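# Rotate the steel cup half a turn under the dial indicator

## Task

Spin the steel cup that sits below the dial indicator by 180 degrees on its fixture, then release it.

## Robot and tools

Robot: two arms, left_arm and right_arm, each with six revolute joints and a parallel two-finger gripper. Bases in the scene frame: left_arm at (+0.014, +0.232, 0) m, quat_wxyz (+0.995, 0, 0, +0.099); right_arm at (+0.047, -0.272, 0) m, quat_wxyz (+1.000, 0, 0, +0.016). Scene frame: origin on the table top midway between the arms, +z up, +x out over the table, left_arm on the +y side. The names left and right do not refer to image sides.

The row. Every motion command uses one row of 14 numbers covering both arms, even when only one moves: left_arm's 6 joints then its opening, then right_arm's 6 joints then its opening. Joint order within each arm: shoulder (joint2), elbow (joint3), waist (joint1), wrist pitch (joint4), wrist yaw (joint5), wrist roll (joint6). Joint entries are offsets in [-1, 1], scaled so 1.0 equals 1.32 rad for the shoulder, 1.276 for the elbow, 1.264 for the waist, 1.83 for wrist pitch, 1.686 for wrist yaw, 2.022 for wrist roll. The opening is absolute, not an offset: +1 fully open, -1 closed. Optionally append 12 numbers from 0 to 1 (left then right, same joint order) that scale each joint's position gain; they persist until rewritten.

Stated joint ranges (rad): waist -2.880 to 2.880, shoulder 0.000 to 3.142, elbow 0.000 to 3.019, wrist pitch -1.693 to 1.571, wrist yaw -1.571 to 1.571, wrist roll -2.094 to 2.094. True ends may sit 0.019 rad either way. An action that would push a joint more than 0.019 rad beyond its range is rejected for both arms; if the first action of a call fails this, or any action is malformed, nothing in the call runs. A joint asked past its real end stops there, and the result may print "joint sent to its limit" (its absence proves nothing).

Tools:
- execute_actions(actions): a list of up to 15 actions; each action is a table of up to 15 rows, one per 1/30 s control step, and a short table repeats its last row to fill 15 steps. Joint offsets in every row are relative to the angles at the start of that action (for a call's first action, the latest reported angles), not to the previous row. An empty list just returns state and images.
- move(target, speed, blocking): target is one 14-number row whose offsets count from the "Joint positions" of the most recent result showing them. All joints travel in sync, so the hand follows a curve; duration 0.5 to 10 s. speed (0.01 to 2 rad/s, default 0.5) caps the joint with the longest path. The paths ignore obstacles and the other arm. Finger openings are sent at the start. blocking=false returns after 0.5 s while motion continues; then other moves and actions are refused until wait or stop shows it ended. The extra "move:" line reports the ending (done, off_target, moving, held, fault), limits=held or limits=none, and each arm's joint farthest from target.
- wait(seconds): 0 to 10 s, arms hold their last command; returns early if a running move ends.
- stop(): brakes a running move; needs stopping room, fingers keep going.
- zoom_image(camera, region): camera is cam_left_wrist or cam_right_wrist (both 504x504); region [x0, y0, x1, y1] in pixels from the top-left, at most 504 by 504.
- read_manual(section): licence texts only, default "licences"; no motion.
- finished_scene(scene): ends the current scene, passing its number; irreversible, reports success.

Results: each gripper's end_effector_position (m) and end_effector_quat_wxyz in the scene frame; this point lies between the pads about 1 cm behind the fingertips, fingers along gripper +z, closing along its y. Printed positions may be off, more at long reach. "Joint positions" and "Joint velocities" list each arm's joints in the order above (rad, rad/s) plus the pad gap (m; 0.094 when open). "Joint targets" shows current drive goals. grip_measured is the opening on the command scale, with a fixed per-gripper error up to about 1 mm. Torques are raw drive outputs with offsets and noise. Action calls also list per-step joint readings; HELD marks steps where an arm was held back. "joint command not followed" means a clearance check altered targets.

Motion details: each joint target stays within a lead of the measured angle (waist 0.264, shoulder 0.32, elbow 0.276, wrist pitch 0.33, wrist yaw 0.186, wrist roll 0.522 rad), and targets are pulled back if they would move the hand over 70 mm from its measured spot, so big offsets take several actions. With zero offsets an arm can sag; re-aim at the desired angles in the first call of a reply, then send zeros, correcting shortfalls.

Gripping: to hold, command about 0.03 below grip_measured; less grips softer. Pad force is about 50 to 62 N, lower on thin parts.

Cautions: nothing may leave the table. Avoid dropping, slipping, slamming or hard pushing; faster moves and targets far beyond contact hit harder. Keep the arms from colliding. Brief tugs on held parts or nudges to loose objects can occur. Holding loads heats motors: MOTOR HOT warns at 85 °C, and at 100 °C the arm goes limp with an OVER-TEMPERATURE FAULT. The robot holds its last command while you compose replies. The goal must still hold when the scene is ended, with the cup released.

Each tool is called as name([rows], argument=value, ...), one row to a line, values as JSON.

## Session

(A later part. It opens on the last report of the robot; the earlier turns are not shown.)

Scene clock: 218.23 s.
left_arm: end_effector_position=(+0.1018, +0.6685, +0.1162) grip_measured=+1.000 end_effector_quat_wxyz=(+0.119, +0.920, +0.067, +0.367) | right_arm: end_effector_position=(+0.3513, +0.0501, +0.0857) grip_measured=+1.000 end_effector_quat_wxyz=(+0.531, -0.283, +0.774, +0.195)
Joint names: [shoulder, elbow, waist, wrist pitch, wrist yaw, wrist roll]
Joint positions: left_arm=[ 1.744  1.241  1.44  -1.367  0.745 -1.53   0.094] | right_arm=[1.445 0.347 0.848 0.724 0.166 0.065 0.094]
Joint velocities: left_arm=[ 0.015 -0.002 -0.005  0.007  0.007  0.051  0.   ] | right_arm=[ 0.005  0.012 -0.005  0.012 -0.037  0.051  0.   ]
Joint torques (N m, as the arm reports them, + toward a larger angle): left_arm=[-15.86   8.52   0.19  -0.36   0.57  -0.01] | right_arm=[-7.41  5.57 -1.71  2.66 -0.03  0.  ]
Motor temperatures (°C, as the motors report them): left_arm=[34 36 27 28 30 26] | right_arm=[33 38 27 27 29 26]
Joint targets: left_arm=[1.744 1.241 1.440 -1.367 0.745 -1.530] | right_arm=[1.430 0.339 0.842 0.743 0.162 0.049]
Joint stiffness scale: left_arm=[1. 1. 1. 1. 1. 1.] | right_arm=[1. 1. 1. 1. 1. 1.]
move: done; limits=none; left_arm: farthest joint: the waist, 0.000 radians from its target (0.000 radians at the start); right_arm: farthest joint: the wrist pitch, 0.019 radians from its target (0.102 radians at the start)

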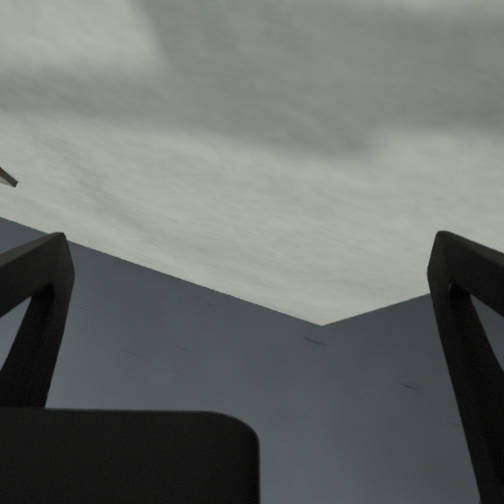

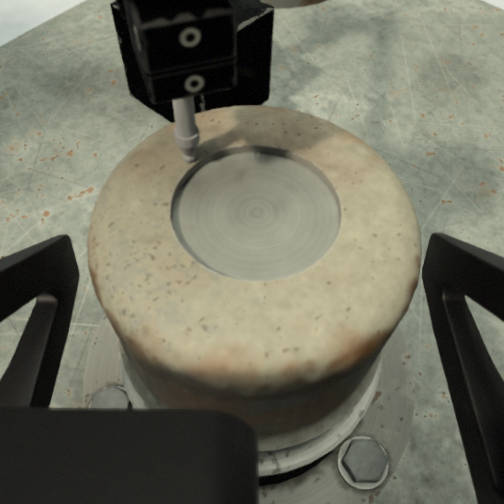

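move(target=[0,0,0,0,0,0,1,-0.0114,-0.0063,-0.1211,-0.0100,-0.2282,-0.0822,1], speed=0.6)

Scene clock: 222.33 s.
left_arm: end_effector_position=(+0.1018, +0.6685, +0.1162) grip_measured=+1.000 end_effector_quat_wxyz=(+0.119, +0.920, +0.067, +0.367) | right_arm: end_effector_position=(+0.3503, +0.0491, +0.0851) grip_measured=+1.000 end_effector_quat_wxyz=(+0.501, -0.382, +0.731, +0.262)
Joint names: [shoulder, elbow, waist, wrist pitch, wrist yaw, wrist roll]
Joint positions: left_arm=[ 1.744  1.241  1.44  -1.367  0.745 -1.53   0.094] | right_arm=[ 1.445  0.347  0.701  0.718 -0.216 -0.085  0.094]
Joint velocities: left_arm=[-0.005  0.002  0.005  0.017 -0.007  0.007  0.   ] | right_arm=[ 0.005 -0.007  0.005 -0.002 -0.037 -0.037  0.   ]
Joint torques (N m, as the arm reports them, + toward a larger angle): left_arm=[-15.88   8.52   0.2   -0.36   0.57  -0.01] | right_arm=[-7.32  5.58 -1.8   1.39 -0.13  0.  ]
Motor temperatures (°C, as the motors report them): left_arm=[34 36 27 28 30 26] | right_arm=[33 38 27 27 29 26]
Joint targets: left_arm=[1.744 1.241 1.440 -1.367 0.745 -1.530] | right_arm=[1.430 0.339 0.695 0.706 -0.219 -0.101]
Joint stiffness scale: left_arm=[1. 1. 1. 1. 1. 1.] | right_arm=[1. 1. 1. 1. 1. 1.]
move: done; limits=none; left_arm: farthest joint: the waist, 0.000 radians from its target (0.000 radians at the start); right_arm: farthest joint: the wrist roll, 0.016 radians from its target (0.166 radians at the start)

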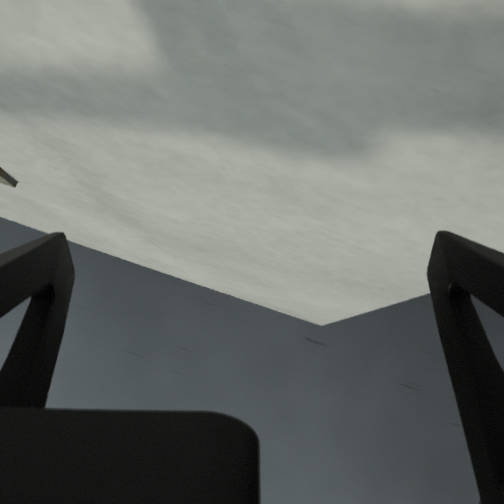

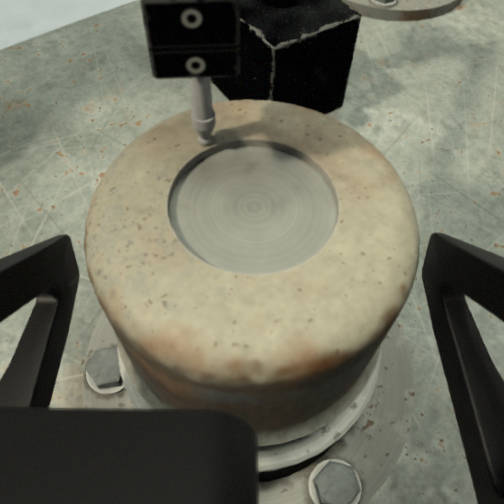

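Centred. Closing the gripper now.

execute_actions([
  [[0,0,0,0,0,0,1,0,0,0,0,0,0,0.3]],
  [[0,0,0,0,0,0,1,0,0,0,0,0,0,0.3]],
])

Scene clock: 224.47 s.
left_arm: end_effector_position=(+0.1018, +0.6685, +0.1162) grip_measured=+1.000 end_effector_quat_wxyz=(+0.119, +0.920, +0.067, +0.367) | right_arm: end_effector_position=(+0.3504, +0.0490, +0.0850) grip_measured=+0.462 end_effector_quat_wxyz=(+0.501, -0.382, +0.731, +0.261)
Joint names: [shoulder, elbow, waist, wrist pitch, wrist yaw, wrist roll]
Joint positions: left_arm=[ 1.744  1.241  1.44  -1.367  0.745 -1.53   0.094] | right_arm=[ 1.445  0.347  0.701  0.718 -0.215 -0.086  0.069]
Joint velocities: left_arm=[-0.015  0.002 -0.005 -0.007  0.007 -0.022  0.   ] | right_arm=[-0.015  0.002  0.005  0.002 -0.037 -0.022  0.001]
Joint torques (N m, as the arm reports them, + toward a larger angle): left_arm=[-15.86   8.52   0.2   -0.35   0.57  -0.01] | right_arm=[-6.33  6.33 -1.3   1.87 -0.01  0.17]
Motor temperatures (°C, as the motors report them): left_arm=[34 36 27 28 30 26] | right_arm=[33 38 27 27 29 26]
Joint targets: left_arm=[1.744 1.241 1.440 -1.367 0.745 -1.530] | right_arm=[1.445 0.347 0.701 0.718 -0.215 -0.086]
Joint stiffness scale: left_arm=[1. 1. 1. 1. 1. 1.] | right_arm=[1. 1. 1. 1. 1. 1.]
Step readings (joint positions; steps 1 to 15: 1st action; 16 to 30: 2nd action):
0: left_arm=[1.744 1.241 1.440 -1.367 0.745 -1.530] | right_arm=[1.445 0.347 0.701 0.718 -0.216 -0.086]
1: left_arm=[1.744 1.241 1.440 -1.367 0.745 -1.530] | right_arm=[1.445 0.347 0.701 0.718 -0.216 -0.086]
2: left_arm=[1.744 1.241 1.440 -1.367 0.745 -1.530] | right_arm=[1.445 0.347 0.701 0.718 -0.216 -0.086]
4: left_arm=[1.744 1.241 1.440 -1.367 0.745 -1.530] | right_arm=[1.445 0.347 0.701 0.718 -0.215 -0.086]
8: left_arm=[1.744 1.241 1.440 -1.367 0.745 -1.530] | right_arm=[1.445 0.347 0.701 0.718 -0.215 -0.086]
15: left_arm=[1.744 1.241 1.440 -1.367 0.745 -1.530] | right_arm=[1.445 0.347 0.701 0.718 -0.215 -0.086]
16: left_arm=[1.744 1.241 1.440 -1.367 0.745 -1.530] | right_arm=[1.445 0.347 0.701 0.718 -0.215 -0.086]
17: left_arm=[1.744 1.241 1.440 -1.367 0.745 -1.530] | right_arm=[1.445 0.347 0.701 0.718 -0.215 -0.086]
19: left_arm=[1.744 1.241 1.440 -1.367 0.745 -1.530] | right_arm=[1.445 0.347 0.701 0.718 -0.215 -0.086]
23: left_arm=[1.744 1.241 1.440 -1.367 0.745 -1.530] | right_arm=[1.445 0.347 0.701 0.718 -0.215 -0.086]
30: Joint positions above

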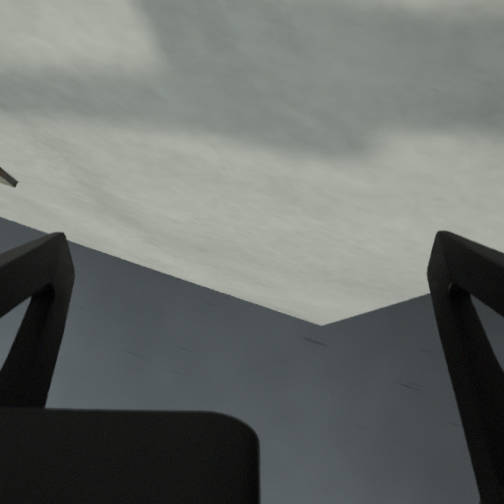

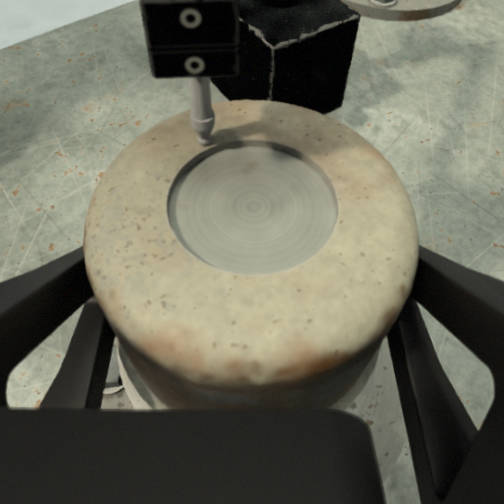

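move(target=[0,0,0,0,0,0,1,0,-0.0084,0.1156,0.0177,0.2362,0.0855,0.4], speed=0.45)

Scene clock: 229.27 s.
left_arm: end_effector_position=(+0.1018, +0.6685, +0.1162) grip_measured=+1.000 end_effector_quat_wxyz=(+0.119, +0.920, +0.067, +0.367) | right_arm: end_effector_position=(+0.3508, +0.0480, +0.0859) grip_measured=+0.462 end_effector_quat_wxyz=(+0.532, -0.282, +0.774, +0.194)
Joint names: [shoulder, elbow, waist, wrist pitch, wrist yaw, wrist roll]
Joint positions: left_arm=[ 1.744  1.241  1.44  -1.367  0.745 -1.53   0.094] | right_arm=[1.441 0.342 0.846 0.727 0.167 0.064 0.069]
Joint velocities: left_arm=[-0.005 -0.012 -0.005  0.017 -0.037 -0.081  0.   ] | right_arm=[-0.005 -0.007  0.005 -0.017 -0.007  0.037 -0.   ]
Joint torques (N m, as the arm reports them, + toward a larger angle): left_arm=[-15.85   8.52   0.22  -0.36   0.58  -0.01] | right_arm=[-5.91  5.8  -1.33  2.9   0.64  0.42]
Motor temperatures (°C, as the motors report them): left_arm=[34 36 27 28 30 26] | right_arm=[33 38 27 27 29 26]
Joint targets: left_arm=[1.744 1.241 1.440 -1.367 0.745 -1.530] | right_arm=[1.445 0.336 0.847 0.751 0.183 0.087]
Joint stiffness scale: left_arm=[1. 1. 1. 1. 1. 1.] | right_arm=[1. 1. 1. 1. 1. 1.]
move: off_target (right_arm); limits=none; left_arm: farthest joint: the waist, 0.000 radians from its target (0.000 radians at the start); right_arm: farthest joint: the wrist pitch, 0.023 radians from its target (0.032 radians at the start)

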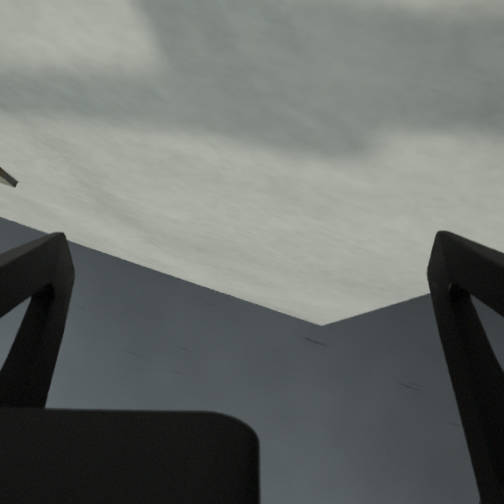

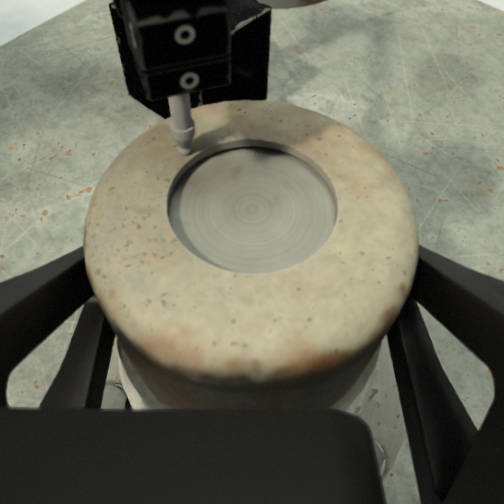

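move(target=[0,0,0,0,0,0,1,0.0273,0.0420,0.1090,-0.0528,0.2305,0.0943,0.4], speed=0.45)

Scene clock: 235.60 s.
left_arm: end_effector_position=(+0.1018, +0.6685, +0.1162) grip_measured=+1.000 end_effector_quat_wxyz=(+0.119, +0.920, +0.067, +0.367) | right_arm: end_effector_position=(+0.3513, +0.0481, +0.0861) grip_measured=+0.462 end_effector_quat_wxyz=(+0.553, -0.177, +0.805, +0.123)
Joint names: [shoulder, elbow, waist, wrist pitch, wrist yaw, wrist roll]
Joint positions: left_arm=[ 1.744  1.241  1.44  -1.367  0.745 -1.53   0.094] | right_arm=[1.464 0.391 0.98  0.644 0.535 0.231 0.069]
Joint velocities: left_arm=[ 0.015 -0.002 -0.005  0.007 -0.022 -0.007  0.   ] | right_arm=[-0.015 -0.002  0.005  0.002  0.037 -0.051  0.001]
Joint torques (N m, as the arm reports them, + toward a larger angle): left_arm=[-15.82   8.53   0.21  -0.37   0.58  -0.01] | right_arm=[-5.73  6.88 -0.83  1.22  0.87  0.44]
Motor temperatures (°C, as the motors report them): left_arm=[34 36 27 28 30 26] | right_arm=[33 38 27 27 29 26]
Joint targets: left_arm=[1.744 1.241 1.440 -1.367 0.745 -1.530] | right_arm=[1.477 0.395 0.984 0.631 0.555 0.255]
Joint stiffness scale: left_arm=[1. 1. 1. 1. 1. 1.] | right_arm=[1. 1. 1. 1. 1. 1.]
move: off_target (right_arm); limits=none; left_arm: farthest joint: the waist, 0.000 radians from its target (0.000 radians at the start); right_arm: farthest joint: the wrist roll, 0.024 radians from its target (0.190 radians at the start)

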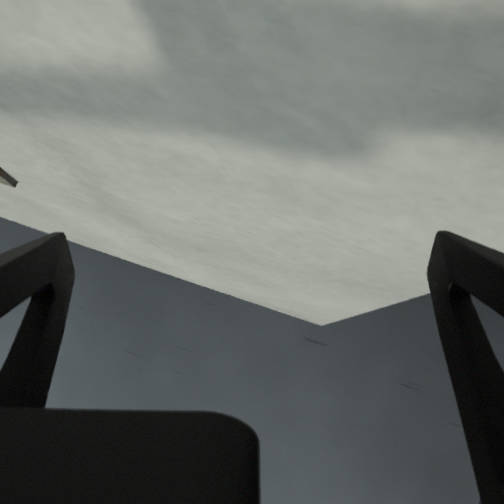

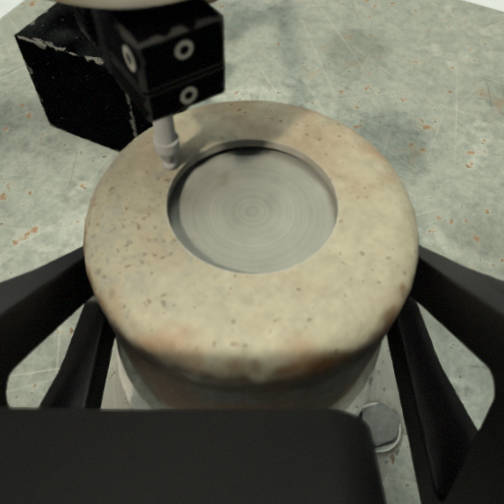

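execute_actions([
  [[0,0,0,0,0,0,1,0.0200,0,0,0,0.002,0,0.4]],
])

Scene clock: 241.97 s.
left_arm: end_effector_position=(+0.1018, +0.6685, +0.1162) grip_measured=+1.000 end_effector_quat_wxyz=(+0.119, +0.920, +0.067, +0.367) | right_arm: end_effector_position=(+0.3510, +0.0481, +0.0841) grip_measured=+0.462 end_effector_quat_wxyz=(+0.551, -0.178, +0.806, +0.122)
Joint names: [shoulder, elbow, waist, wrist pitch, wrist yaw, wrist roll]
Joint positions: left_arm=[ 1.744  1.241  1.44  -1.367  0.745 -1.53   0.094] | right_arm=[1.469 0.391 0.98  0.644 0.533 0.231 0.069]
Joint velocities: left_arm=[-0.005 -0.007 -0.015 -0.022  0.007  0.007  0.   ] | right_arm=[-0.005  0.002 -0.005 -0.012  0.051 -0.022 -0.001]
Joint torques (N m, as the arm reports them, + toward a larger angle): left_arm=[-15.86   8.51   0.23  -0.35   0.57  -0.01] | right_arm=[-4.94  6.44 -1.18  1.78  0.34  0.17]
Motor temperatures (°C, as the motors report them): left_arm=[34 36 27 28 30 26] | right_arm=[33 38 27 27 30 26]
Joint targets: left_arm=[1.744 1.241 1.440 -1.367 0.745 -1.530] | right_arm=[1.491 0.391 0.980 0.644 0.538 0.230]
Joint stiffness scale: left_arm=[1. 1. 1. 1. 1. 1.] | right_arm=[1. 1. 1. 1. 1. 1.]
Step readings (joint positions):
0: left_arm=[1.744 1.241 1.440 -1.367 0.745 -1.530] | right_arm=[1.464 0.391 0.980 0.644 0.535 0.231]
1: left_arm=[1.744 1.241 1.440 -1.367 0.745 -1.530] | right_arm=[1.465 0.391 0.980 0.644 0.534 0.231]
2: left_arm=[1.744 1.241 1.440 -1.367 0.745 -1.530] | right_arm=[1.466 0.391 0.980 0.644 0.533 0.231]
4: left_arm=[1.744 1.241 1.440 -1.367 0.745 -1.530] | right_arm=[1.468 0.391 0.980 0.644 0.533 0.231]
8: left_arm=[1.744 1.241 1.440 -1.367 0.745 -1.530] | right_arm=[1.469 0.391 0.980 0.644 0.533 0.231]
15: Joint positions above

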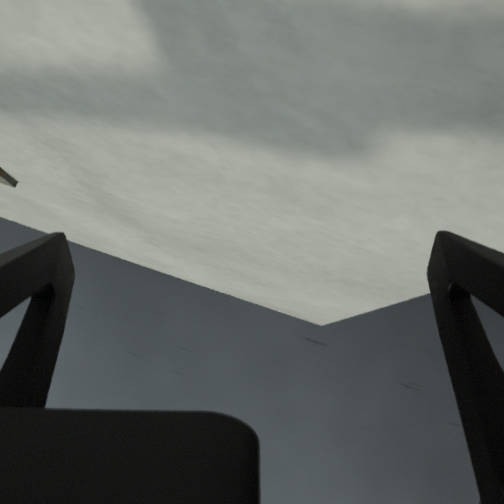

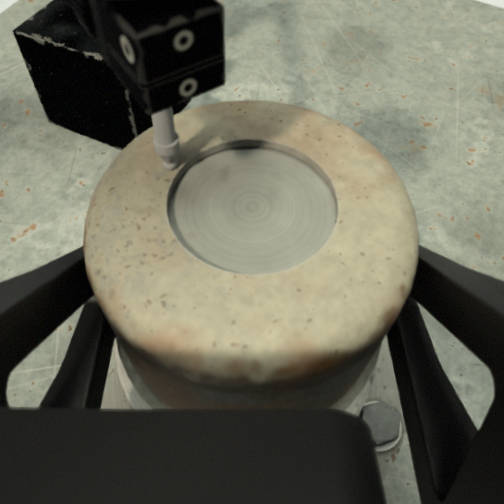

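The cup is seated again, so I'm opening the gripper.

execute_actions([
  [[0,0,0,0,0,0,1,0.004,0.008,0,0,0,0,1]],
  [[0,0,0,0,0,0,1,0,0,0,0,0,0,1]],
])

Scene clock: 244.20 s.
left_arm: end_effector_position=(+0.1018, +0.6685, +0.1162) grip_measured=+1.000 end_effector_quat_wxyz=(+0.119, +0.920, +0.067, +0.367) | right_arm: end_effector_position=(+0.3512, +0.0484, +0.0844) grip_measured=+1.000 end_effector_quat_wxyz=(+0.552, -0.178, +0.806, +0.122)
Joint names: [shoulder, elbow, waist, wrist pitch, wrist yaw, wrist roll]
Joint positions: left_arm=[ 1.744  1.241  1.44  -1.367  0.745 -1.53   0.094] | right_arm=[1.469 0.391 0.98  0.644 0.533 0.231 0.094]
Joint velocities: left_arm=[-0.005 -0.002 -0.024  0.017 -0.022  0.022  0.   ] | right_arm=[-0.015 -0.002 -0.015 -0.002 -0.037 -0.007  0.   ]
Joint torques (N m, as the arm reports them, + toward a larger angle): left_arm=[-15.89   8.53   0.17  -0.36   0.57  -0.01] | right_arm=[-6.73  6.33 -1.19  1.82  0.19  0.17]
Motor temperatures (°C, as the motors report them): left_arm=[34 36 27 28 30 26] | right_arm=[33 38 27 27 29 26]
Joint targets: left_arm=[1.744 1.241 1.440 -1.367 0.745 -1.530] | right_arm=[1.469 0.391 0.980 0.644 0.533 0.231]
Joint stiffness scale: left_arm=[1. 1. 1. 1. 1. 1.] | right_arm=[1. 1. 1. 1. 1. 1.]
Step readings (joint positions; steps 1 to 15: 1st action; 16 to 30: 2nd action):
0: left_arm=[1.744 1.241 1.440 -1.367 0.745 -1.530] | right_arm=[1.469 0.391 0.980 0.644 0.533 0.231]
1: left_arm=[1.744 1.241 1.440 -1.367 0.745 -1.530] | right_arm=[1.469 0.391 0.980 0.644 0.533 0.231]
2: left_arm=[1.744 1.241 1.440 -1.367 0.745 -1.530] | right_arm=[1.469 0.391 0.980 0.644 0.533 0.231]
4: left_arm=[1.744 1.241 1.440 -1.367 0.745 -1.530] | right_arm=[1.469 0.391 0.980 0.644 0.533 0.231]
8: left_arm=[1.744 1.241 1.440 -1.367 0.745 -1.530] | right_arm=[1.469 0.391 0.980 0.644 0.533 0.231]
15: left_arm=[1.744 1.241 1.440 -1.367 0.745 -1.530] | right_arm=[1.469 0.391 0.980 0.644 0.533 0.231]
16: left_arm=[1.744 1.241 1.440 -1.367 0.745 -1.530] | right_arm=[1.469 0.391 0.980 0.644 0.533 0.231]
17: left_arm=[1.744 1.241 1.440 -1.367 0.745 -1.530] | right_arm=[1.469 0.391 0.980 0.644 0.533 0.231]
19: left_arm=[1.744 1.241 1.440 -1.367 0.745 -1.530] | right_arm=[1.469 0.391 0.980 0.644 0.533 0.231]
23: left_arm=[1.744 1.241 1.440 -1.367 0.745 -1.530] | right_arm=[1.469 0.391 0.980 0.644 0.533 0.231]
30: Joint positions above

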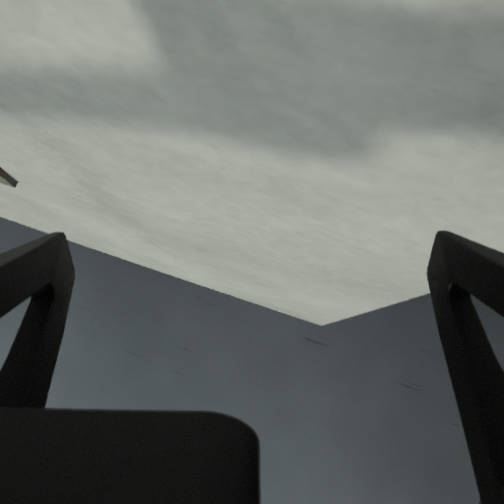

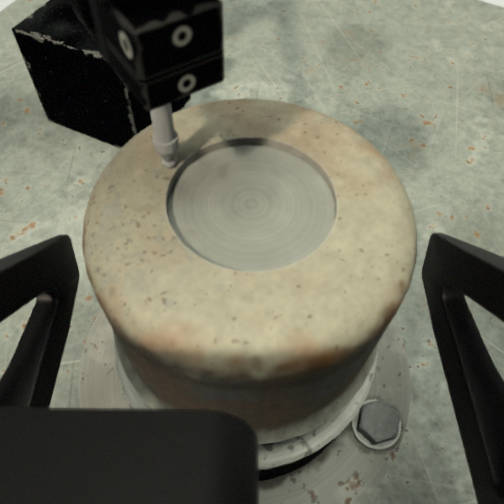

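finished_scene(scene=2)

The scene is finished: the task was done.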